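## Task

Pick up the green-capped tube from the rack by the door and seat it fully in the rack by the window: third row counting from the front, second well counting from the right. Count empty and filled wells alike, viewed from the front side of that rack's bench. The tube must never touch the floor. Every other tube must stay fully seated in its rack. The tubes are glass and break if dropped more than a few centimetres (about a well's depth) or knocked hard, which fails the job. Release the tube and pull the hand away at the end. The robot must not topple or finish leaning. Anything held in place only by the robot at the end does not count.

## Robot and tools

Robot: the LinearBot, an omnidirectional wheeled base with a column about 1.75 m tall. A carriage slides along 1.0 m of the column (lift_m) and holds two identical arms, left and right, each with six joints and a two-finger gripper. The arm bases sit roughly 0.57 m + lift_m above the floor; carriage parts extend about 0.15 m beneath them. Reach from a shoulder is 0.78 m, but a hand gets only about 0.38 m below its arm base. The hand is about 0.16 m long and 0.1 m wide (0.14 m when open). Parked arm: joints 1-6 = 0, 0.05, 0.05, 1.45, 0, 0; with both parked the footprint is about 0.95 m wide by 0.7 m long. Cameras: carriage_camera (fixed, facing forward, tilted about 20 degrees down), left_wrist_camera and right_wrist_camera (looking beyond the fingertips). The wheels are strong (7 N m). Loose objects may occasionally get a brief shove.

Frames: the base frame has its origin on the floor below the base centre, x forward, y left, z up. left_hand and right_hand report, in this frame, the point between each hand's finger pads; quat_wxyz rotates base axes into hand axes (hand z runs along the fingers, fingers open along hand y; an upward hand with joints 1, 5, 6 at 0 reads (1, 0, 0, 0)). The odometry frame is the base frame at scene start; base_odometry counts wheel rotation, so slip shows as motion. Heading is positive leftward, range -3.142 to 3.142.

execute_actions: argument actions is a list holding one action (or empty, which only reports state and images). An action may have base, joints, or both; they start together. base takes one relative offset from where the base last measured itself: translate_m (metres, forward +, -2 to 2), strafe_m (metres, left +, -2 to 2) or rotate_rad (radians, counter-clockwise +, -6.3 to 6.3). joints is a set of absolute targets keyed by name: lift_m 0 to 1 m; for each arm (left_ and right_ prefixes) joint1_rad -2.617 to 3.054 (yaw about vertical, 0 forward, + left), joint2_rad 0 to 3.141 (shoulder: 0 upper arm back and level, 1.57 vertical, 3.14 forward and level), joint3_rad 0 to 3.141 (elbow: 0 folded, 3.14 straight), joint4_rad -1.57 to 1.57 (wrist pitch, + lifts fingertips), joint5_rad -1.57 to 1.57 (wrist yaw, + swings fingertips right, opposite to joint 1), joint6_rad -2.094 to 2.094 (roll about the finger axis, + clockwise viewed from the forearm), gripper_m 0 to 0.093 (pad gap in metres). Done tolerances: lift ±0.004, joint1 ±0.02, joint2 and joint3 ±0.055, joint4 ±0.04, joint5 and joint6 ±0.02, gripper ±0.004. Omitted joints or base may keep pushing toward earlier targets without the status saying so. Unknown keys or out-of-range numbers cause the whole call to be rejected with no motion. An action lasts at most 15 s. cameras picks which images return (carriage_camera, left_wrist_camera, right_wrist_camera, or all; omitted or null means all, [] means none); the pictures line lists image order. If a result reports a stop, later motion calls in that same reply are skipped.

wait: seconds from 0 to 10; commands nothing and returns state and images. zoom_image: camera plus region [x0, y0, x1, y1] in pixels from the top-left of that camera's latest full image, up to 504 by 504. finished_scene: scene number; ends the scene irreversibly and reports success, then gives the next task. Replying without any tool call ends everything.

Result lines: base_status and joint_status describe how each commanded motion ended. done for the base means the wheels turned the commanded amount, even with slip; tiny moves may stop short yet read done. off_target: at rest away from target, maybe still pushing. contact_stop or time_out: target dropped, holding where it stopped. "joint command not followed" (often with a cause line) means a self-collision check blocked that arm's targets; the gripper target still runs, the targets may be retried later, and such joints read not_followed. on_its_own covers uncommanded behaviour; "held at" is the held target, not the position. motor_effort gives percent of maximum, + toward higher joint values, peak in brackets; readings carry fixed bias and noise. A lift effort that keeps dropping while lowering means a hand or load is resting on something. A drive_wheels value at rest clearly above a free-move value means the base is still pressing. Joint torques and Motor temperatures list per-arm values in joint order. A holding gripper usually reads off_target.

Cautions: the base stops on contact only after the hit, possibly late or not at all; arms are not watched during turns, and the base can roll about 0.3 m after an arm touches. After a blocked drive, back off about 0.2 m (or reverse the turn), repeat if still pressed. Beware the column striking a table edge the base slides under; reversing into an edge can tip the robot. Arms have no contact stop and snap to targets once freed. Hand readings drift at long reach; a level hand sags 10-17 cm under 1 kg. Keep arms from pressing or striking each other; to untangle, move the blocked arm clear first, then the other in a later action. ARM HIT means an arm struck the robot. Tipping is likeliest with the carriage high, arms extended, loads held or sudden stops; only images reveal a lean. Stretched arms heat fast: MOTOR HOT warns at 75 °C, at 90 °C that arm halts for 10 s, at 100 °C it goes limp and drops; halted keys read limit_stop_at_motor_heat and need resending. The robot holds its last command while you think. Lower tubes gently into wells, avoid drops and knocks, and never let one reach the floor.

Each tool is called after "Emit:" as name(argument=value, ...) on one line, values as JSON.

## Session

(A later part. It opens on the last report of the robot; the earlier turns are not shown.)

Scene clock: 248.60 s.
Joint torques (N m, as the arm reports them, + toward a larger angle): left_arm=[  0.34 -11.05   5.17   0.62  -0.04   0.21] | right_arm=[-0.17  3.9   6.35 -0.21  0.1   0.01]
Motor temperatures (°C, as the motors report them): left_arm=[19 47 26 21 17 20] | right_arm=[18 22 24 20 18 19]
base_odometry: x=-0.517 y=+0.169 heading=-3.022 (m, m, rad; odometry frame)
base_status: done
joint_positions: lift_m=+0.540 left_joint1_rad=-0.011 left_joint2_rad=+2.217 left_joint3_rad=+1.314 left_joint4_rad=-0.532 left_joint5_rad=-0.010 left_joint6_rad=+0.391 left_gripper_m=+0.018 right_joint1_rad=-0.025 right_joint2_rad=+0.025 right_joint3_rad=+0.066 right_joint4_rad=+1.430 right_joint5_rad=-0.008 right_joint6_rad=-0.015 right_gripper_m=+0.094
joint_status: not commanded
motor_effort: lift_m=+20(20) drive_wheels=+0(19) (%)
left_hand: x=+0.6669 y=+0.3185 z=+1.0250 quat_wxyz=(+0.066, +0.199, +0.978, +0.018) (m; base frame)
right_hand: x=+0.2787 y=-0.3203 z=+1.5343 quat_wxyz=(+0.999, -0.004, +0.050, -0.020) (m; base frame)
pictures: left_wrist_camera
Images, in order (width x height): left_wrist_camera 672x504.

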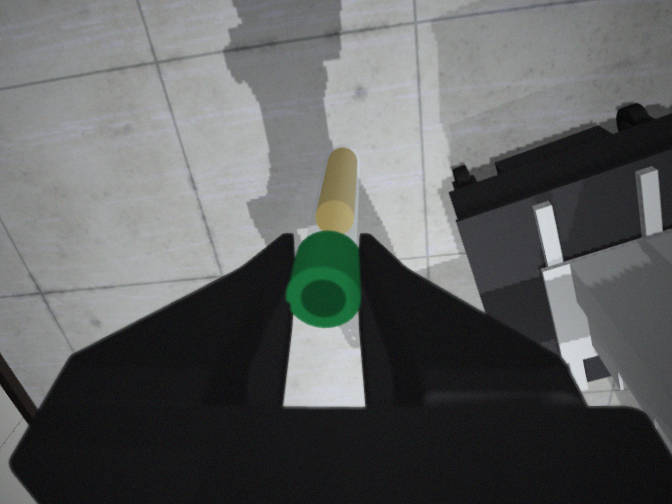

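Emit:
execute_actions(actions=[{"base": {"rotate_rad": 2.775}}], cameras=["carriage_camera"])

Emit:
execute_actions(actions=[{"base": {"translate_m": 1.4}}], cameras=["carriage_camera", "left_wrist_camera"])

Scene clock: 266.40 s.
Joint torques (N m, as the arm reports them, + toward a larger angle): left_arm=[ -0.2  -11.01   5.15   0.55  -0.03   0.21] | right_arm=[-0.01  3.74  6.42 -0.21  0.16 -0.04]
Motor temperatures (°C, as the motors report them): left_arm=[19 47 26 21 17 20] | right_arm=[18 22 24 20 18 19]
base_odometry: x=-0.517 y=+0.169 heading=-0.247 (m, m, rad; odometry frame)
base_status: done
joint_positions: lift_m=+0.540 left_joint1_rad=-0.003 left_joint2_rad=+2.217 left_joint3_rad=+1.314 left_joint4_rad=-0.524 left_joint5_rad=-0.012 left_joint6_rad=+0.391 left_gripper_m=+0.018 right_joint1_rad=-0.025 right_joint2_rad=+0.025 right_joint3_rad=+0.066 right_joint4_rad=+1.429 right_joint5_rad=-0.008 right_joint6_rad=-0.015 right_gripper_m=+0.094
joint_status: not commanded
motor_effort: lift_m=+20(20) drive_wheels=+6(14) (%)
left_hand: x=+0.6691 y=+0.3217 z=+1.0254 quat_wxyz=(+0.070, +0.195, +0.978, +0.020) (m; base frame)
right_hand: x=+0.2790 y=-0.3204 z=+1.5342 quat_wxyz=(+0.999, -0.004, +0.050, -0.020) (m; base frame)
pictures: carriage_camera
Images, in order (width x height): carriage_camera 672x504.

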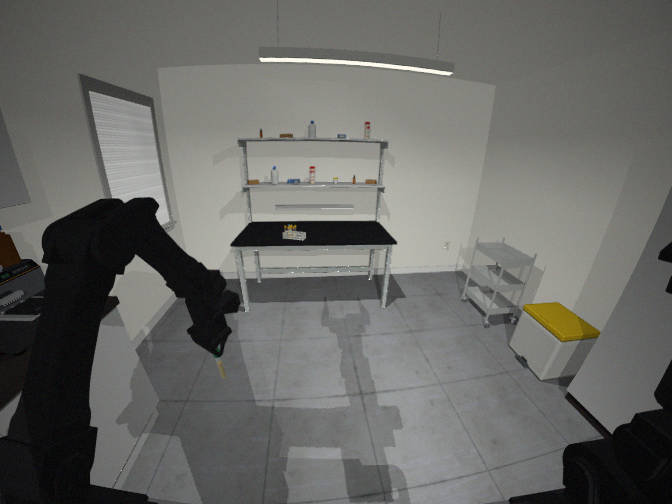

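Scene clock: 271.60 s.
Joint torques (N m, as the arm reports them, + toward a larger angle): left_arm=[ -0.16 -11.03   5.12   0.57  -0.03   0.21] | right_arm=[ 0.04  3.84  6.29 -0.19  0.12 -0.07]
Motor temperatures (°C, as the motors report them): left_arm=[19 48 26 21 17 20] | right_arm=[18 22 24 20 18 19]
base_odometry: x=+0.841 y=-0.171 heading=-0.246 (m, m, rad; odometry frame)
base_status: done
joint_positions: lift_m=+0.540 left_joint1_rad=-0.004 left_joint2_rad=+2.217 left_joint3_rad=+1.314 left_joint4_rad=-0.525 left_joint5_rad=-0.012 left_joint6_rad=+0.391 left_gripper_m=+0.018 right_joint1_rad=-0.025 right_joint2_rad=+0.025 right_joint3_rad=+0.066 right_joint4_rad=+1.430 right_joint5_rad=-0.008 right_joint6_rad=-0.015 right_gripper_m=+0.094
joint_status: not commanded
motor_effort: lift_m=+20(20) drive_wheels=-4(17) (%)
left_hand: x=+0.6688 y=+0.3216 z=+1.0253 quat_wxyz=(+0.069, +0.195, +0.978, +0.020) (m; base frame)
right_hand: x=+0.2788 y=-0.3204 z=+1.5342 quat_wxyz=(+0.999, -0.004, +0.050, -0.020) (m; base frame)
pictures: carriage_camera, left_wrist_camera
Images, in order (width x height): carriage_camera 672x504, left_wrist_camera 672x504.

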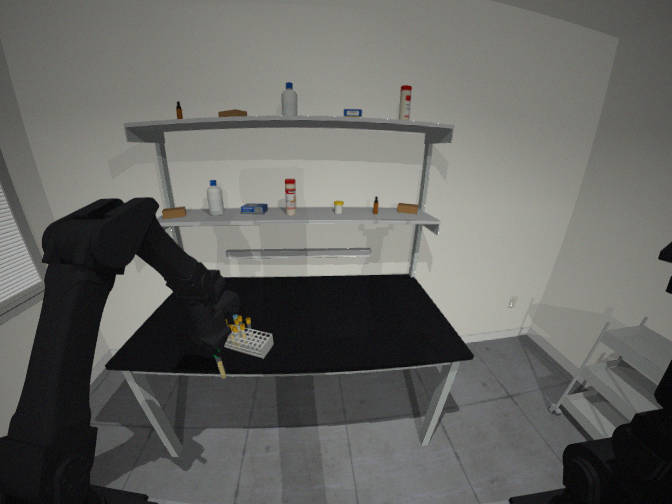

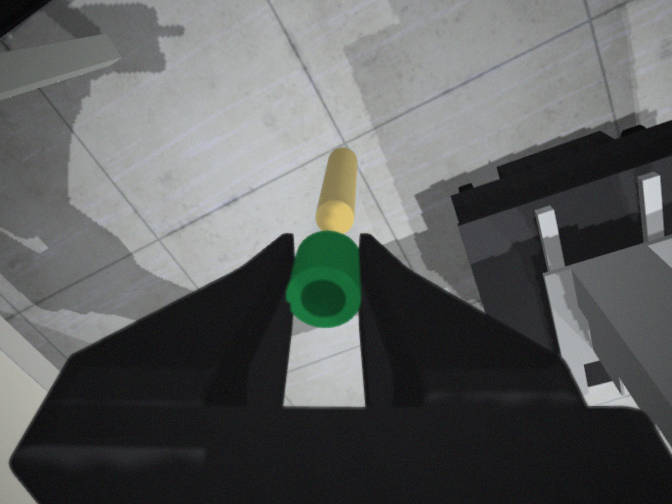

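Emit:
execute_actions(actions=[{"base": {"translate_m": 0.27}}], cameras=["carriage_camera", "left_wrist_camera"])

Scene clock: 280.70 s.
Joint torques (N m, as the arm reports them, + toward a larger angle): left_arm=[ -0.04 -11.05   5.14   0.58  -0.03   0.21] | right_arm=[ 0.06  3.81  6.36 -0.24  0.12 -0.02]
Motor temperatures (°C, as the motors report them): left_arm=[19 48 26 21 17 20] | right_arm=[18 23 24 20 18 19]
base_odometry: x=+1.103 y=-0.236 heading=-0.245 (m, m, rad; odometry frame)
base_status: done
joint_positions: lift_m=+0.540 left_joint1_rad=-0.006 left_joint2_rad=+2.217 left_joint3_rad=+1.314 left_joint4_rad=-0.527 left_joint5_rad=-0.012 left_joint6_rad=+0.391 left_gripper_m=+0.018 right_joint1_rad=-0.025 right_joint2_rad=+0.025 right_joint3_rad=+0.066 right_joint4_rad=+1.430 right_joint5_rad=-0.008 right_joint6_rad=-0.015 right_gripper_m=+0.094
joint_status: not commanded
motor_effort: lift_m=+20(20) drive_wheels=-4(12) (%)
left_hand: x=+0.6682 y=+0.3208 z=+1.0252 quat_wxyz=(+0.068, +0.196, +0.978, +0.019) (m; base frame)
right_hand: x=+0.2787 y=-0.3204 z=+1.5343 quat_wxyz=(+0.999, -0.004, +0.050, -0.020) (m; base frame)
pictures: carriage_camera, left_wrist_camera
Images, in order (width x height): carriage_camera 672x504, left_wrist_camera 672x504.

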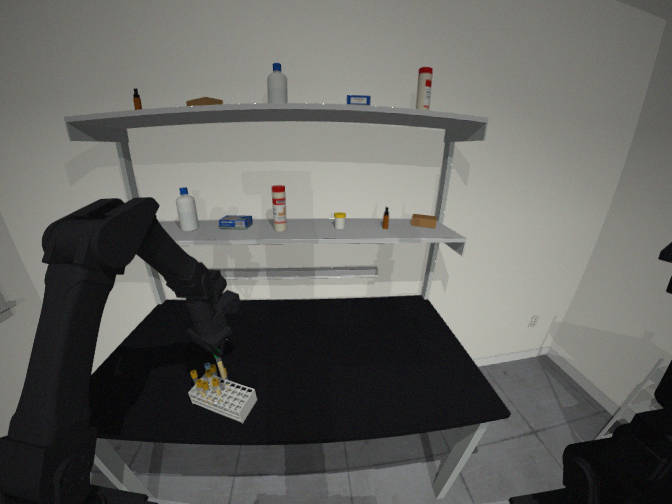

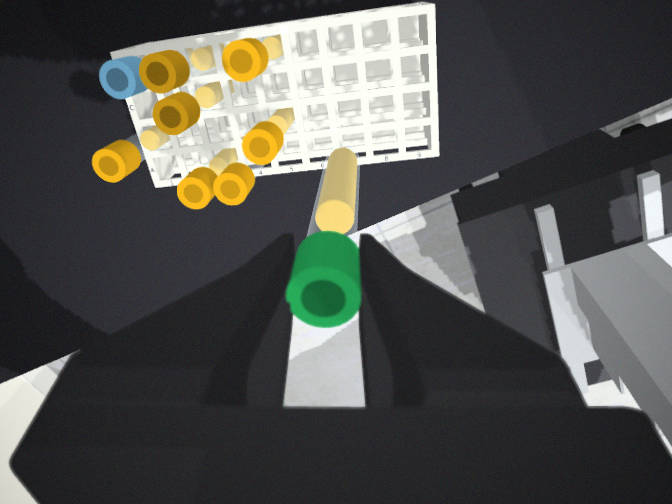

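Emit:
execute_actions(actions=[{"base": {"strafe_m": -0.023}}], cameras=[])

Emit:
execute_actions(actions=[{"base": {"translate_m": 0.007}, "joints": {"lift_m": 0.48}}], cameras=["left_wrist_camera"])

Emit:
zoom_image(camera="left_wrist_camera", region=[220, 30, 460, 240])

Scene clock: 295.57 s.
Joint torques (N m, as the arm reports them, + toward a larger angle): left_arm=[  0.35 -11.01   5.15   0.58  -0.03   0.21] | right_arm=[ 0.24  3.86  6.57 -0.25  0.12 -0.01]
Motor temperatures (°C, as the motors report them): left_arm=[19 49 26 21 17 20] | right_arm=[18 23 25 20 18 19]
base_odometry: x=+1.098 y=-0.259 heading=-0.245 (m, m, rad; odometry frame)
base_status: done
joint_positions: lift_m=+0.540 left_joint1_rad=-0.011 left_joint2_rad=+2.217 left_joint3_rad=+1.314 left_joint4_rad=-0.528 left_joint5_rad=-0.012 left_joint6_rad=+0.391 left_gripper_m=+0.018 right_joint1_rad=-0.025 right_joint2_rad=+0.025 right_joint3_rad=+0.066 right_joint4_rad=+1.430 right_joint5_rad=-0.008 right_joint6_rad=-0.015 right_gripper_m=+0.094
joint_status: not commanded
motor_effort: lift_m=+20(20) drive_wheels=+5(8) (%)
left_hand: x=+0.6680 y=+0.3187 z=+1.0252 quat_wxyz=(+0.068, +0.199, +0.978, +0.019) (m; base frame)
right_hand: x=+0.2787 y=-0.3204 z=+1.5343 quat_wxyz=(+0.999, -0.004, +0.050, -0.020) (m; base frame)
pictures: none
No camera images: the call's "cameras" was empty. Leave "cameras" out to get every camera's image.

Scene clock: 296.33 s.
Joint torques (N m, as the arm reports them, + toward a larger angle): left_arm=[  0.35 -11.41   5.1    0.59  -0.03   0.21] | right_arm=[-0.03  3.83  6.38 -0.27  0.07 -0.04]
Motor temperatures (°C, as the motors report them): left_arm=[19 49 26 21 17 20] | right_arm=[18 23 25 20 18 19]
base_odometry: x=+1.105 y=-0.260 heading=-0.245 (m, m, rad; odometry frame)
base_status: done
joint_positions: lift_m=+0.480 left_joint1_rad=-0.011 left_joint2_rad=+2.222 left_joint3_rad=+1.314 left_joint4_rad=-0.531 left_joint5_rad=-0.012 left_joint6_rad=+0.391 left_gripper_m=+0.018 right_joint1_rad=-0.025 right_joint2_rad=+0.025 right_joint3_rad=+0.066 right_joint4_rad=+1.431 right_joint5_rad=-0.008 right_joint6_rad=-0.015 right_gripper_m=+0.094
joint_status: all done
motor_effort: lift_m=+20(21) drive_wheels=-4(7) (%)
left_hand: x=+0.6663 y=+0.3188 z=+0.9630 quat_wxyz=(+0.064, +0.199, +0.978, +0.018) (m; base frame)
right_hand: x=+0.2786 y=-0.3204 z=+1.4742 quat_wxyz=(+0.999, -0.004, +0.049, -0.020) (m; base frame)
pictures: left_wrist_camera
Images, in order (width x height): left_wrist_camera 672x504.

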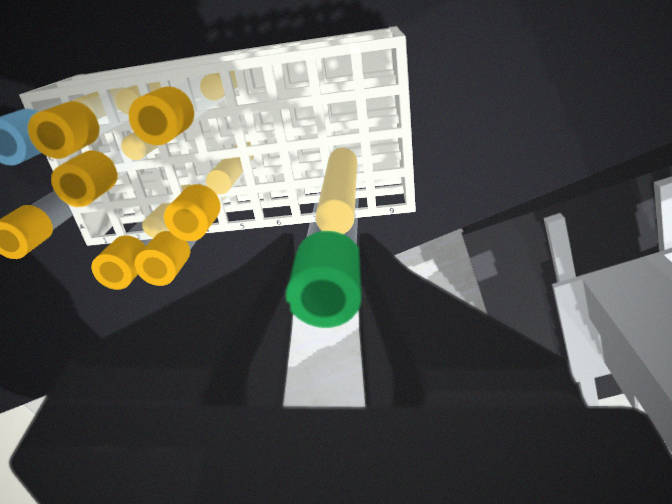

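Region (220, 30, 460, 240) of left_wrist_camera's 672x504 image, scaled by 2.100, with more detail than that image has; it fills the top 441 rows of this view, and the rest is white.

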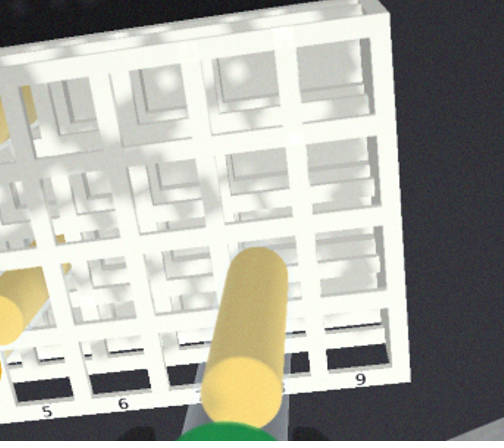

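Emit:
execute_actions(actions=[{"base": {"translate_m": 0.008}, "joints": {"lift_m": 0.465}}], cameras=["left_wrist_camera", "carriage_camera"])

Emit:
zoom_image(camera="left_wrist_camera", region=[240, 50, 440, 230])

Emit:
zoom_image(camera="carriage_camera", region=[160, 330, 260, 420])

Scene clock: 315.40 s.
Joint torques (N m, as the arm reports them, + toward a larger angle): left_arm=[  0.34 -11.52   5.12   0.61  -0.03   0.21] | right_arm=[-0.08  3.86  6.75 -0.21  0.1   0.  ]
Motor temperatures (°C, as the motors report them): left_arm=[19 51 26 22 17 20] | right_arm=[18 23 25 20 18 19]
base_odometry: x=+1.112 y=-0.263 heading=-0.246 (m, m, rad; odometry frame)
base_status: done
joint_positions: lift_m=+0.465 left_joint1_rad=-0.011 left_joint2_rad=+2.223 left_joint3_rad=+1.314 left_joint4_rad=-0.532 left_joint5_rad=-0.012 left_joint6_rad=+0.391 left_gripper_m=+0.018 right_joint1_rad=-0.025 right_joint2_rad=+0.025 right_joint3_rad=+0.066 right_joint4_rad=+1.430 right_joint5_rad=-0.008 right_joint6_rad=-0.015 right_gripper_m=+0.094
joint_status: all done
motor_effort: lift_m=+21(21) drive_wheels=-2(17) (%)
left_hand: x=+0.6658 y=+0.3188 z=+0.9476 quat_wxyz=(+0.063, +0.199, +0.978, +0.018) (m; base frame)
right_hand: x=+0.2788 y=-0.3204 z=+1.4592 quat_wxyz=(+0.999, -0.004, +0.050, -0.020) (m; base frame)
pictures: carriage_camera, left_wrist_camera
Images, in order (width x height): carriage_camera 672x504, left_wrist_camera 672x504.

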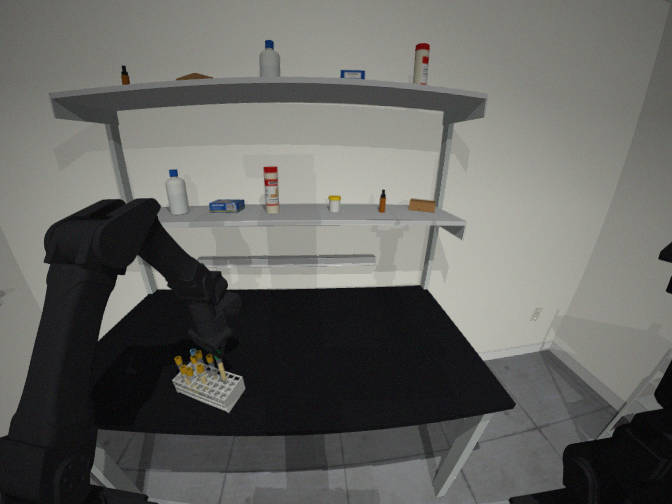

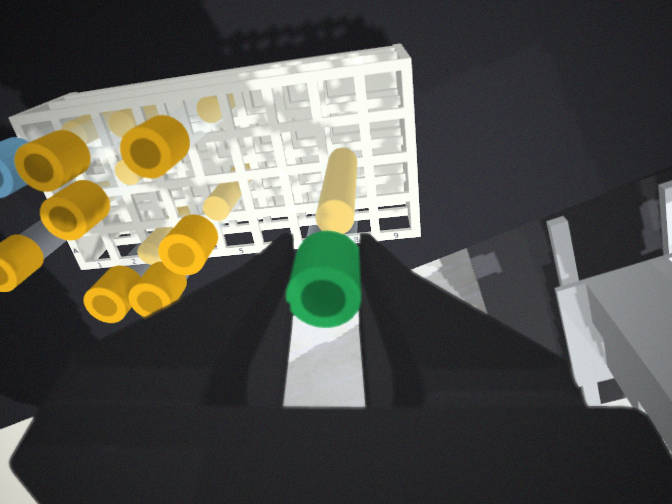

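Region (240, 50, 440, 230) of left_wrist_camera's 672x504 image, scaled by 2.520, with more detail than that image has; it fills the top 454 rows of this view, and the rest is white.

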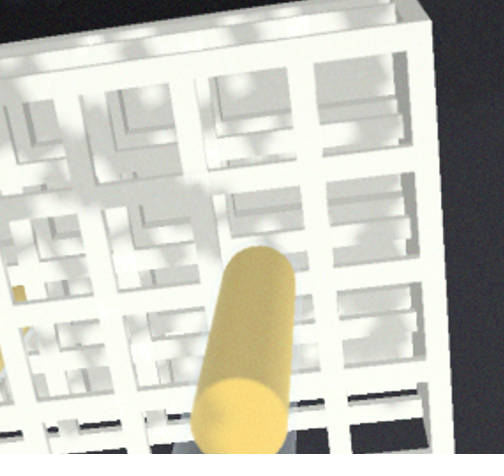

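Region (160, 330, 260, 420) of carriage_camera's 672x504 image, scaled by 5.040, with more detail than that image has; it fills the top 454 rows of this view, and the rest is white.

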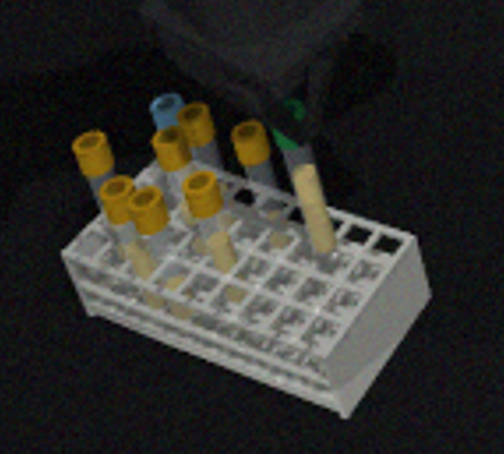

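Emit:
execute_actions(actions=[{"joints": {"lift_m": 0.452}}], cameras=["left_wrist_camera"])

Emit:
zoom_image(camera="left_wrist_camera", region=[240, 50, 440, 230])

Scene clock: 322.00 s.
Joint torques (N m, as the arm reports them, + toward a larger angle): left_arm=[  0.38 -11.52   5.08   0.62  -0.03   0.21] | right_arm=[-0.04  4.    6.59 -0.22  0.11  0.02]
Motor temperatures (°C, as the motors report them): left_arm=[19 51 26 22 17 20] | right_arm=[18 23 25 20 18 19]
base_odometry: x=+1.112 y=-0.263 heading=-0.246 (m, m, rad; odometry frame)
base_status: not commanded
joint_positions: lift_m=+0.452 left_joint1_rad=-0.011 left_joint2_rad=+2.223 left_joint3_rad=+1.314 left_joint4_rad=-0.533 left_joint5_rad=-0.012 left_joint6_rad=+0.391 left_gripper_m=+0.018 right_joint1_rad=-0.025 right_joint2_rad=+0.025 right_joint3_rad=+0.066 right_joint4_rad=+1.430 right_joint5_rad=-0.008 right_joint6_rad=-0.015 right_gripper_m=+0.094
joint_status: all done
motor_effort: lift_m=+21(21) drive_wheels=-2(1) (%)
left_hand: x=+0.6655 y=+0.3188 z=+0.9344 quat_wxyz=(+0.062, +0.199, +0.978, +0.018) (m; base frame)
right_hand: x=+0.2788 y=-0.3204 z=+1.4461 quat_wxyz=(+0.999, -0.004, +0.050, -0.020) (m; base frame)
pictures: left_wrist_camera
Images, in order (width x height): left_wrist_camera 672x504.

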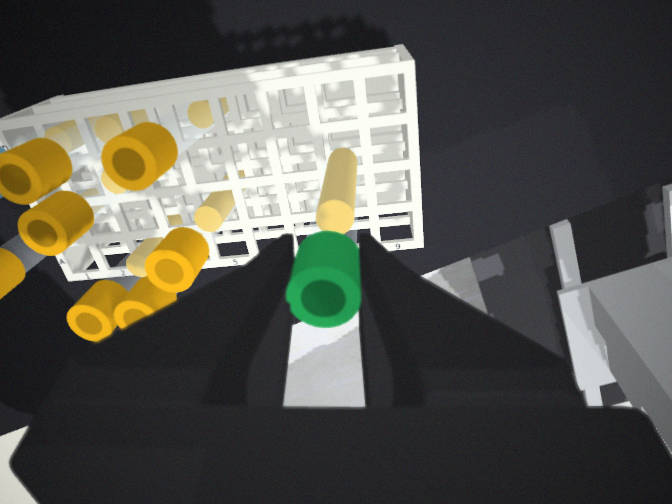

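Region (240, 50, 440, 230) of left_wrist_camera's 672x504 image, scaled by 2.520, with more detail than that image has; it fills the top 454 rows of this view, and the rest is white.

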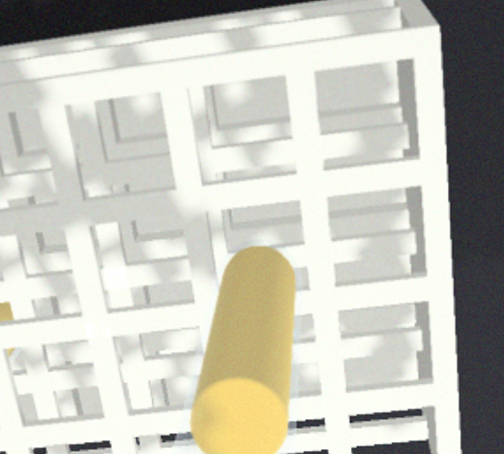

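Emit:
execute_actions(actions=[{"base": {"translate_m": 0.003}}], cameras=[])

Emit:
execute_actions(actions=[{"joints": {"lift_m": 0.44}}], cameras=["left_wrist_camera"])

Emit:
zoom_image(camera="left_wrist_camera", region=[240, 50, 440, 230])

Scene clock: 352.23 s.
Joint torques (N m, as the arm reports them, + toward a larger angle): left_arm=[  0.34 -11.46   5.09   0.61  -0.03   0.21] | right_arm=[ 0.09  3.84  6.57 -0.26  0.13  0.04]
Motor temperatures (°C, as the motors report them): left_arm=[19 54 26 22 17 20] | right_arm=[18 23 25 20 18 19]
base_odometry: x=+1.115 y=-0.264 heading=-0.246 (m, m, rad; odometry frame)
base_status: done
joint_positions: lift_m=+0.452 left_joint1_rad=-0.011 left_joint2_rad=+2.223 left_joint3_rad=+1.314 left_joint4_rad=-0.534 left_joint5_rad=-0.012 left_joint6_rad=+0.391 left_gripper_m=+0.018 right_joint1_rad=-0.025 right_joint2_rad=+0.025 right_joint3_rad=+0.066 right_joint4_rad=+1.430 right_joint5_rad=-0.008 right_joint6_rad=-0.015 right_gripper_m=+0.094
joint_status: not commanded
motor_effort: lift_m=+21(21) drive_wheels=+6(13) (%)
left_hand: x=+0.6654 y=+0.3188 z=+0.9344 quat_wxyz=(+0.062, +0.199, +0.978, +0.018) (m; base frame)
right_hand: x=+0.2788 y=-0.3204 z=+1.4461 quat_wxyz=(+0.999, -0.004, +0.050, -0.020) (m; base frame)
pictures: none
No camera images: the call's "cameras" was empty. Leave "cameras" out to get every camera's image.

Scene clock: 352.73 s.
Joint torques (N m, as the arm reports them, + toward a larger angle): left_arm=[  0.32 -11.41   5.11   0.61  -0.03   0.21] | right_arm=[-0.06  3.89  6.6  -0.2   0.11  0.04]
Motor temperatures (°C, as the motors report them): left_arm=[19 54 26 22 17 20] | right_arm=[18 23 25 20 18 19]
base_odometry: x=+1.115 y=-0.264 heading=-0.246 (m, m, rad; odometry frame)
base_status: not commanded
joint_positions: lift_m=+0.440 left_joint1_rad=-0.011 left_joint2_rad=+2.222 left_joint3_rad=+1.314 left_joint4_rad=-0.534 left_joint5_rad=-0.012 left_joint6_rad=+0.391 left_gripper_m=+0.018 right_joint1_rad=-0.025 right_joint2_rad=+0.025 right_joint3_rad=+0.066 right_joint4_rad=+1.430 right_joint5_rad=-0.008 right_joint6_rad=-0.015 right_gripper_m=+0.094
joint_status: all done
motor_effort: lift_m=+21(21) drive_wheels=+6(6) (%)
left_hand: x=+0.6655 y=+0.3188 z=+0.9227 quat_wxyz=(+0.062, +0.199, +0.978, +0.018) (m; base frame)
right_hand: x=+0.2788 y=-0.3204 z=+1.4342 quat_wxyz=(+0.999, -0.004, +0.050, -0.020) (m; base frame)
pictures: left_wrist_camera
Images, in order (width x height): left_wrist_camera 672x504.

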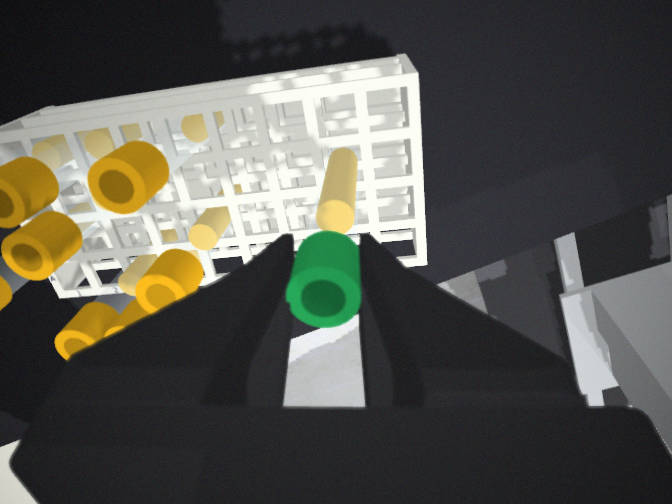

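Region (240, 50, 440, 230) of left_wrist_camera's 672x504 image, scaled by 2.520, with more detail than that image has; it fills the top 454 rows of this view, and the rest is white.

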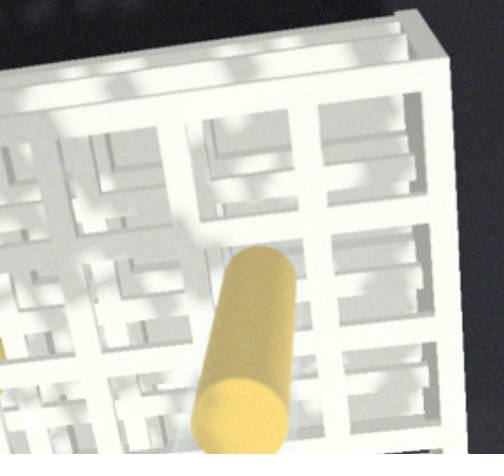

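The tube end sits inside the C8 opening. Continuing down in small steps.

Emit:
execute_actions(actions=[{"joints": {"lift_m": 0.425}}], cameras=["left_wrist_camera"])

Emit:
zoom_image(camera="left_wrist_camera", region=[240, 50, 440, 230])

Scene clock: 360.83 s.
Joint torques (N m, as the arm reports them, + toward a larger angle): left_arm=[  0.36 -11.54   5.11   0.61  -0.02   0.21] | right_arm=[ 0.16  4.1   6.34 -0.16  0.12 -0.02]
Motor temperatures (°C, as the motors report them): left_arm=[19 54 26 22 17 20] | right_arm=[18 23 25 20 18 19]
base_odometry: x=+1.115 y=-0.264 heading=-0.246 (m, m, rad; odometry frame)
base_status: not commanded
joint_positions: lift_m=+0.425 left_joint1_rad=-0.011 left_joint2_rad=+2.223 left_joint3_rad=+1.314 left_joint4_rad=-0.535 left_joint5_rad=-0.012 left_joint6_rad=+0.391 left_gripper_m=+0.018 right_joint1_rad=-0.025 right_joint2_rad=+0.025 right_joint3_rad=+0.066 right_joint4_rad=+1.430 right_joint5_rad=-0.008 right_joint6_rad=-0.015 right_gripper_m=+0.094
joint_status: all done
motor_effort: lift_m=+20(21) drive_wheels=+6(6) (%)
left_hand: x=+0.6652 y=+0.3188 z=+0.9074 quat_wxyz=(+0.061, +0.199, +0.978, +0.018) (m; base frame)
right_hand: x=+0.2788 y=-0.3204 z=+1.4192 quat_wxyz=(+0.999, -0.004, +0.050, -0.020) (m; base frame)
pictures: left_wrist_camera
Images, in order (width x height): left_wrist_camera 672x504.

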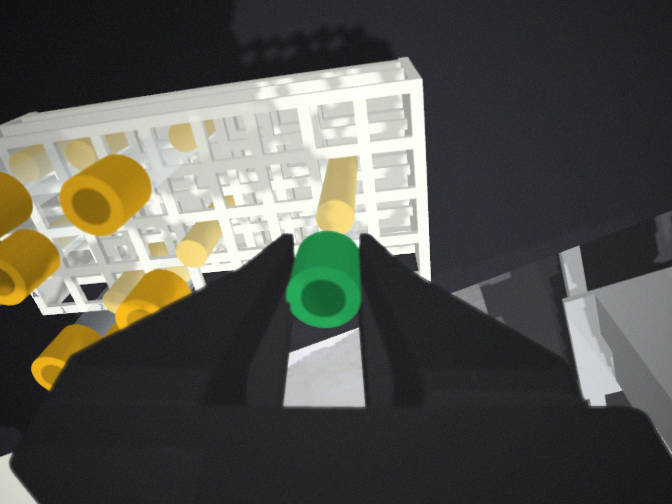

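Region (240, 50, 440, 230) of left_wrist_camera's 672x504 image, scaled by 2.520, with more detail than that image has; it fills the top 454 rows of this view, and the rest is white.

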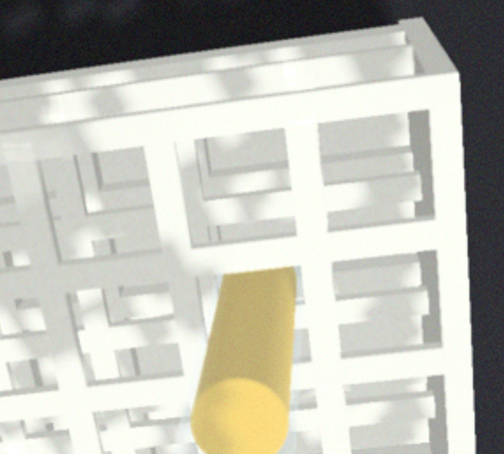

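Emit:
execute_actions(actions=[{"joints": {"lift_m": 0.406}}], cameras=["left_wrist_camera"])

Emit:
execute_actions(actions=[{"joints": {"left_gripper_m": 0.035}}], cameras=["left_wrist_camera"])

Emit:
execute_actions(actions=[{"joints": {"lift_m": 0.48}}], cameras=["left_wrist_camera", "carriage_camera"])

Emit:
zoom_image(camera="carriage_camera", region=[160, 335, 260, 425])

Scene clock: 367.03 s.
Joint torques (N m, as the arm reports them, + toward a larger angle): left_arm=[  0.33 -11.44   5.05   0.62  -0.03   0.21] | right_arm=[ 0.03  3.89  6.59 -0.24  0.09 -0.04]
Motor temperatures (°C, as the motors report them): left_arm=[19 55 26 22 17 20] | right_arm=[18 23 25 20 18 19]
base_odometry: x=+1.115 y=-0.264 heading=-0.246 (m, m, rad; odometry frame)
base_status: not commanded
joint_positions: lift_m=+0.406 left_joint1_rad=-0.011 left_joint2_rad=+2.223 left_joint3_rad=+1.314 left_joint4_rad=-0.535 left_joint5_rad=-0.011 left_joint6_rad=+0.391 left_gripper_m=+0.018 right_joint1_rad=-0.025 right_joint2_rad=+0.025 right_joint3_rad=+0.066 right_joint4_rad=+1.430 right_joint5_rad=-0.008 right_joint6_rad=-0.015 right_gripper_m=+0.094
joint_status: all done
motor_effort: lift_m=+20(21) drive_wheels=+6(6) (%)
left_hand: x=+0.6651 y=+0.3187 z=+0.8885 quat_wxyz=(+0.061, +0.199, +0.978, +0.018) (m; base frame)
right_hand: x=+0.2787 y=-0.3204 z=+1.4002 quat_wxyz=(+0.999, -0.004, +0.050, -0.020) (m; base frame)
pictures: left_wrist_camera
Images, in order (width x height): left_wrist_camera 672x504.

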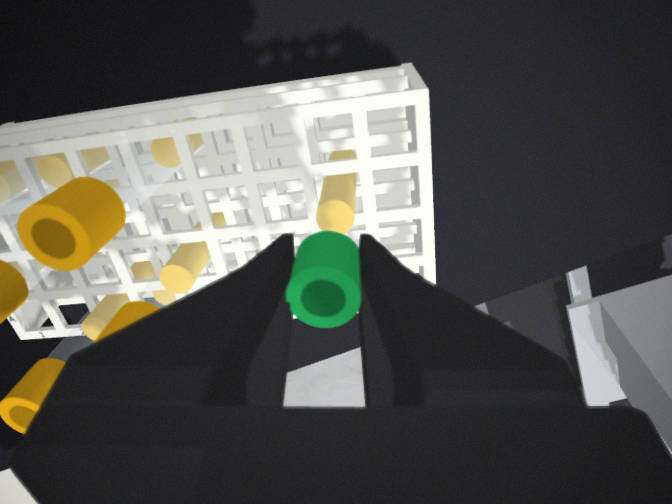

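Scene clock: 367.53 s.
Joint torques (N m, as the arm reports them, + toward a larger angle): left_arm=[  0.37 -11.51   5.09   0.63  -0.03   0.21] | right_arm=[-0.06  3.74  6.59 -0.16  0.12 -0.04]
Motor temperatures (°C, as the motors report them): left_arm=[19 55 26 22 17 20] | right_arm=[18 23 25 20 18 19]
base_odometry: x=+1.115 y=-0.264 heading=-0.246 (m, m, rad; odometry frame)
base_status: not commanded
joint_positions: lift_m=+0.406 left_joint1_rad=-0.011 left_joint2_rad=+2.223 left_joint3_rad=+1.314 left_joint4_rad=-0.535 left_joint5_rad=-0.011 left_joint6_rad=+0.391 left_gripper_m=+0.035 right_joint1_rad=-0.025 right_joint2_rad=+0.025 right_joint3_rad=+0.066 right_joint4_rad=+1.430 right_joint5_rad=-0.008 right_joint6_rad=-0.015 right_gripper_m=+0.094
joint_status: all done
motor_effort: lift_m=+20(20) drive_wheels=+7(7) (%)
left_hand: x=+0.6651 y=+0.3187 z=+0.8885 quat_wxyz=(+0.061, +0.199, +0.978, +0.018) (m; base frame)
right_hand: x=+0.2787 y=-0.3204 z=+1.4002 quat_wxyz=(+0.999, -0.004, +0.050, -0.020) (m; base frame)
pictures: left_wrist_camera
Images, in order (width x height): left_wrist_camera 672x504.

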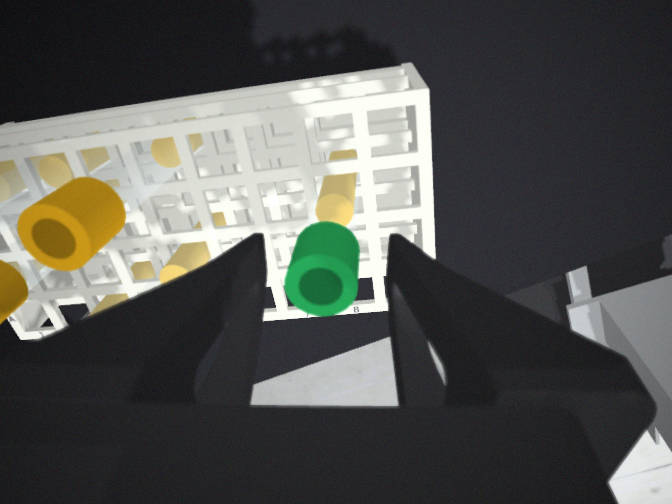

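Scene clock: 368.37 s.
Joint torques (N m, as the arm reports them, + toward a larger angle): left_arm=[  0.36 -11.05   5.12   0.63  -0.03   0.21] | right_arm=[ 0.06  3.88  6.59 -0.19  0.09 -0.02]
Motor temperatures (°C, as the motors report them): left_arm=[19 55 26 22 17 20] | right_arm=[18 23 25 20 18 19]
base_odometry: x=+1.115 y=-0.264 heading=-0.246 (m, m, rad; odometry frame)
base_status: not commanded
joint_positions: lift_m=+0.480 left_joint1_rad=-0.011 left_joint2_rad=+2.217 left_joint3_rad=+1.314 left_joint4_rad=-0.535 left_joint5_rad=-0.011 left_joint6_rad=+0.391 left_gripper_m=+0.035 right_joint1_rad=-0.025 right_joint2_rad=+0.025 right_joint3_rad=+0.066 right_joint4_rad=+1.430 right_joint5_rad=-0.008 right_joint6_rad=-0.015 right_gripper_m=+0.094
joint_status: all done
motor_effort: lift_m=+20(24) drive_wheels=+5(6) (%)
left_hand: x=+0.6664 y=+0.3187 z=+0.9650 quat_wxyz=(+0.064, +0.199, +0.978, +0.018) (m; base frame)
right_hand: x=+0.2787 y=-0.3204 z=+1.4743 quat_wxyz=(+0.999, -0.004, +0.050, -0.020) (m; base frame)
pictures: carriage_camera, left_wrist_camera
Images, in order (width x height): carriage_camera 672x504, left_wrist_camera 672x504.

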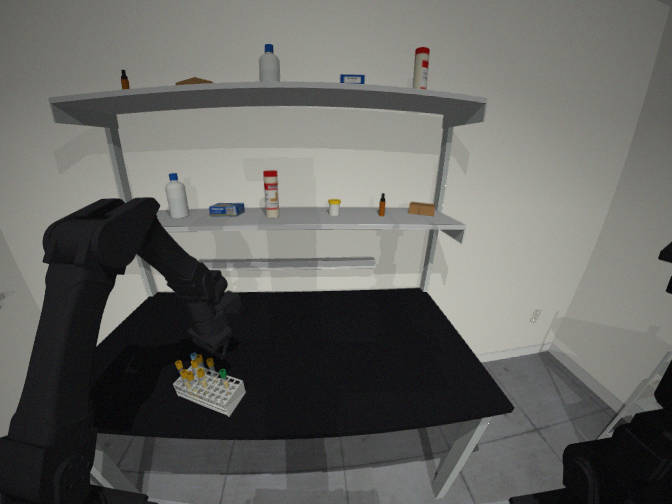

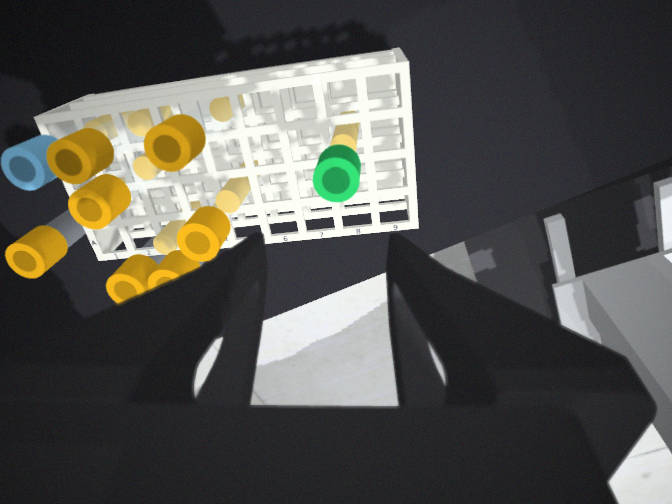

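Region (160, 335, 260, 425) of carriage_camera's 672x504 image, scaled by 5.040, with more detail than that image has; it fills the top 454 rows of this view, and the rest is white.

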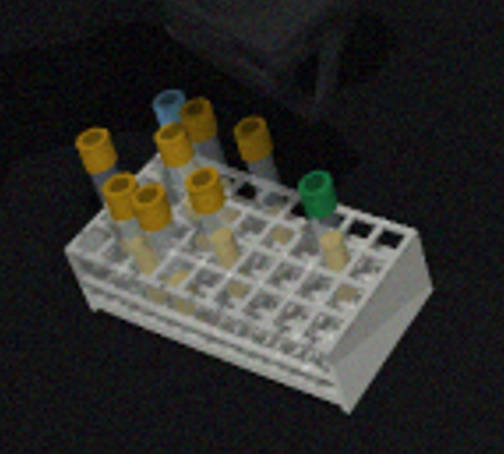

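Emit:
execute_actions(actions=[{"base": {"translate_m": -0.25}, "joints": {"left_joint2_rad": 1.0, "left_joint3_rad": 0.8, "left_joint4_rad": -0.5}}], cameras=["carriage_camera"])

Emit:
wait(seconds=10)

Scene clock: 378.63 s.
Joint torques (N m, as the arm reports them, + toward a larger angle): left_arm=[ 0.36 -3.11  6.6   1.78 -0.04  0.2 ] | right_arm=[-0.11  3.97  6.44 -0.27  0.15  0.  ]
Motor temperatures (°C, as the motors report them): left_arm=[19 54 26 22 17 20] | right_arm=[18 23 25 20 18 19]
base_odometry: x=+0.873 y=-0.203 heading=-0.246 (m, m, rad; odometry frame)
base_status: done
joint_positions: lift_m=+0.480 left_joint1_rad=-0.011 left_joint2_rad=+1.004 left_joint3_rad=+0.815 left_joint4_rad=-0.504 left_joint5_rad=-0.011 left_joint6_rad=+0.391 left_gripper_m=+0.035 right_joint1_rad=-0.025 right_joint2_rad=+0.025 right_joint3_rad=+0.066 right_joint4_rad=+1.431 right_joint5_rad=-0.008 right_joint6_rad=-0.015 right_gripper_m=+0.094
joint_status: all done
motor_effort: lift_m=+20(20) drive_wheels=+0(14) (%)
left_hand: x=+0.5752 y=+0.3197 z=+1.2313 quat_wxyz=(+0.416, +0.178, +0.888, +0.085) (m; base frame)
right_hand: x=+0.2785 y=-0.3204 z=+1.4743 quat_wxyz=(+0.999, -0.004, +0.049, -0.020) (m; base frame)
pictures: carriage_camera
Images, in order (width x height): carriage_camera 672x504.

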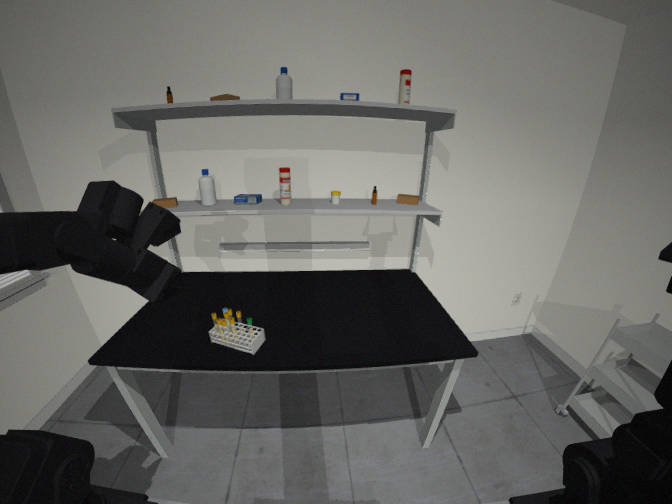

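Scene clock: 388.63 s.
Joint torques (N m, as the arm reports them, + toward a larger angle): left_arm=[ 0.36 -3.13  6.59  1.78 -0.04  0.19] | right_arm=[-0.02  3.88  6.65 -0.2   0.14  0.01]
Motor temperatures (°C, as the motors report them): left_arm=[19 47 27 25 17 20] | right_arm=[18 23 26 20 18 19]
base_odometry: x=+0.873 y=-0.203 heading=-0.246 (m, m, rad; odometry frame)
base_status: done
joint_positions: lift_m=+0.480 left_joint1_rad=-0.011 left_joint2_rad=+1.004 left_joint3_rad=+0.815 left_joint4_rad=-0.504 left_joint5_rad=-0.011 left_joint6_rad=+0.391 left_gripper_m=+0.035 right_joint1_rad=-0.025 right_joint2_rad=+0.025 right_joint3_rad=+0.066 right_joint4_rad=+1.431 right_joint5_rad=-0.008 right_joint6_rad=-0.015 right_gripper_m=+0.094
joint_status: all done
motor_effort: lift_m=+20(20) drive_wheels=+0(14) (%)
left_hand: x=+0.5752 y=+0.3197 z=+1.2313 quat_wxyz=(+0.416, +0.178, +0.888, +0.085) (m; base frame)
right_hand: x=+0.2785 y=-0.3204 z=+1.4743 quat_wxyz=(+0.999, -0.004, +0.049, -0.020) (m; base frame)
wait: 10.00 s; at rest by 0.27 s
pictures: carriage_camera, left_wrist_camera, right_wrist_camera
Images, in order (width x height): carriage_camera 672x504, left_wrist_camera 672x504, right_wrist_camera 672x504.

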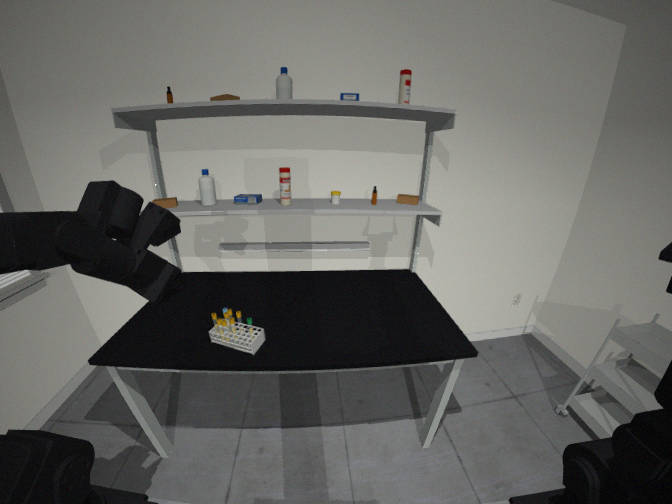

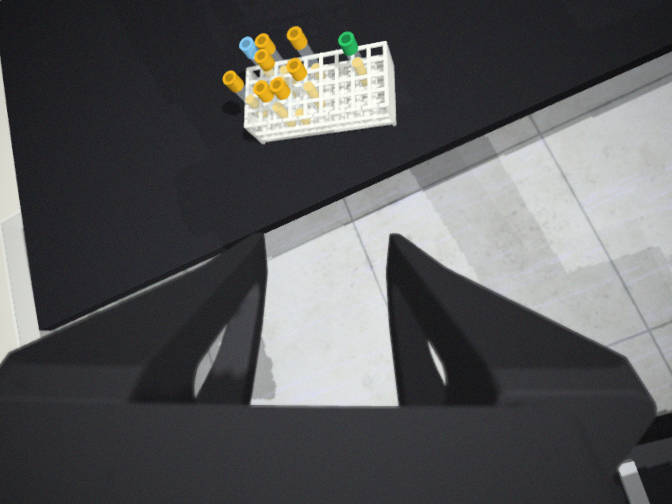

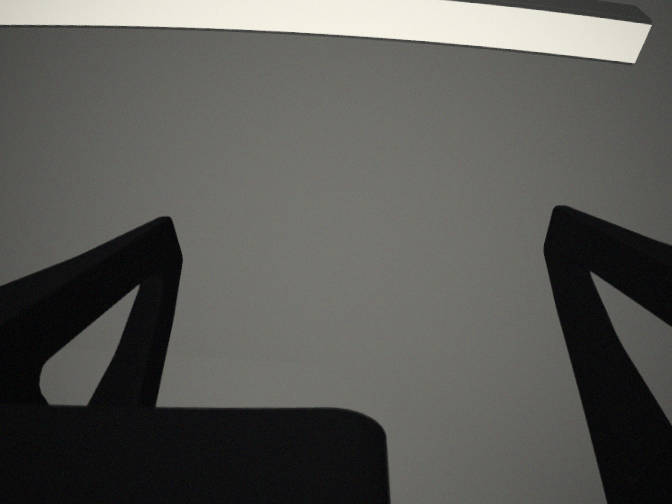

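Emit:
finished_scene(scene=1)

The scene is finished: the task was done.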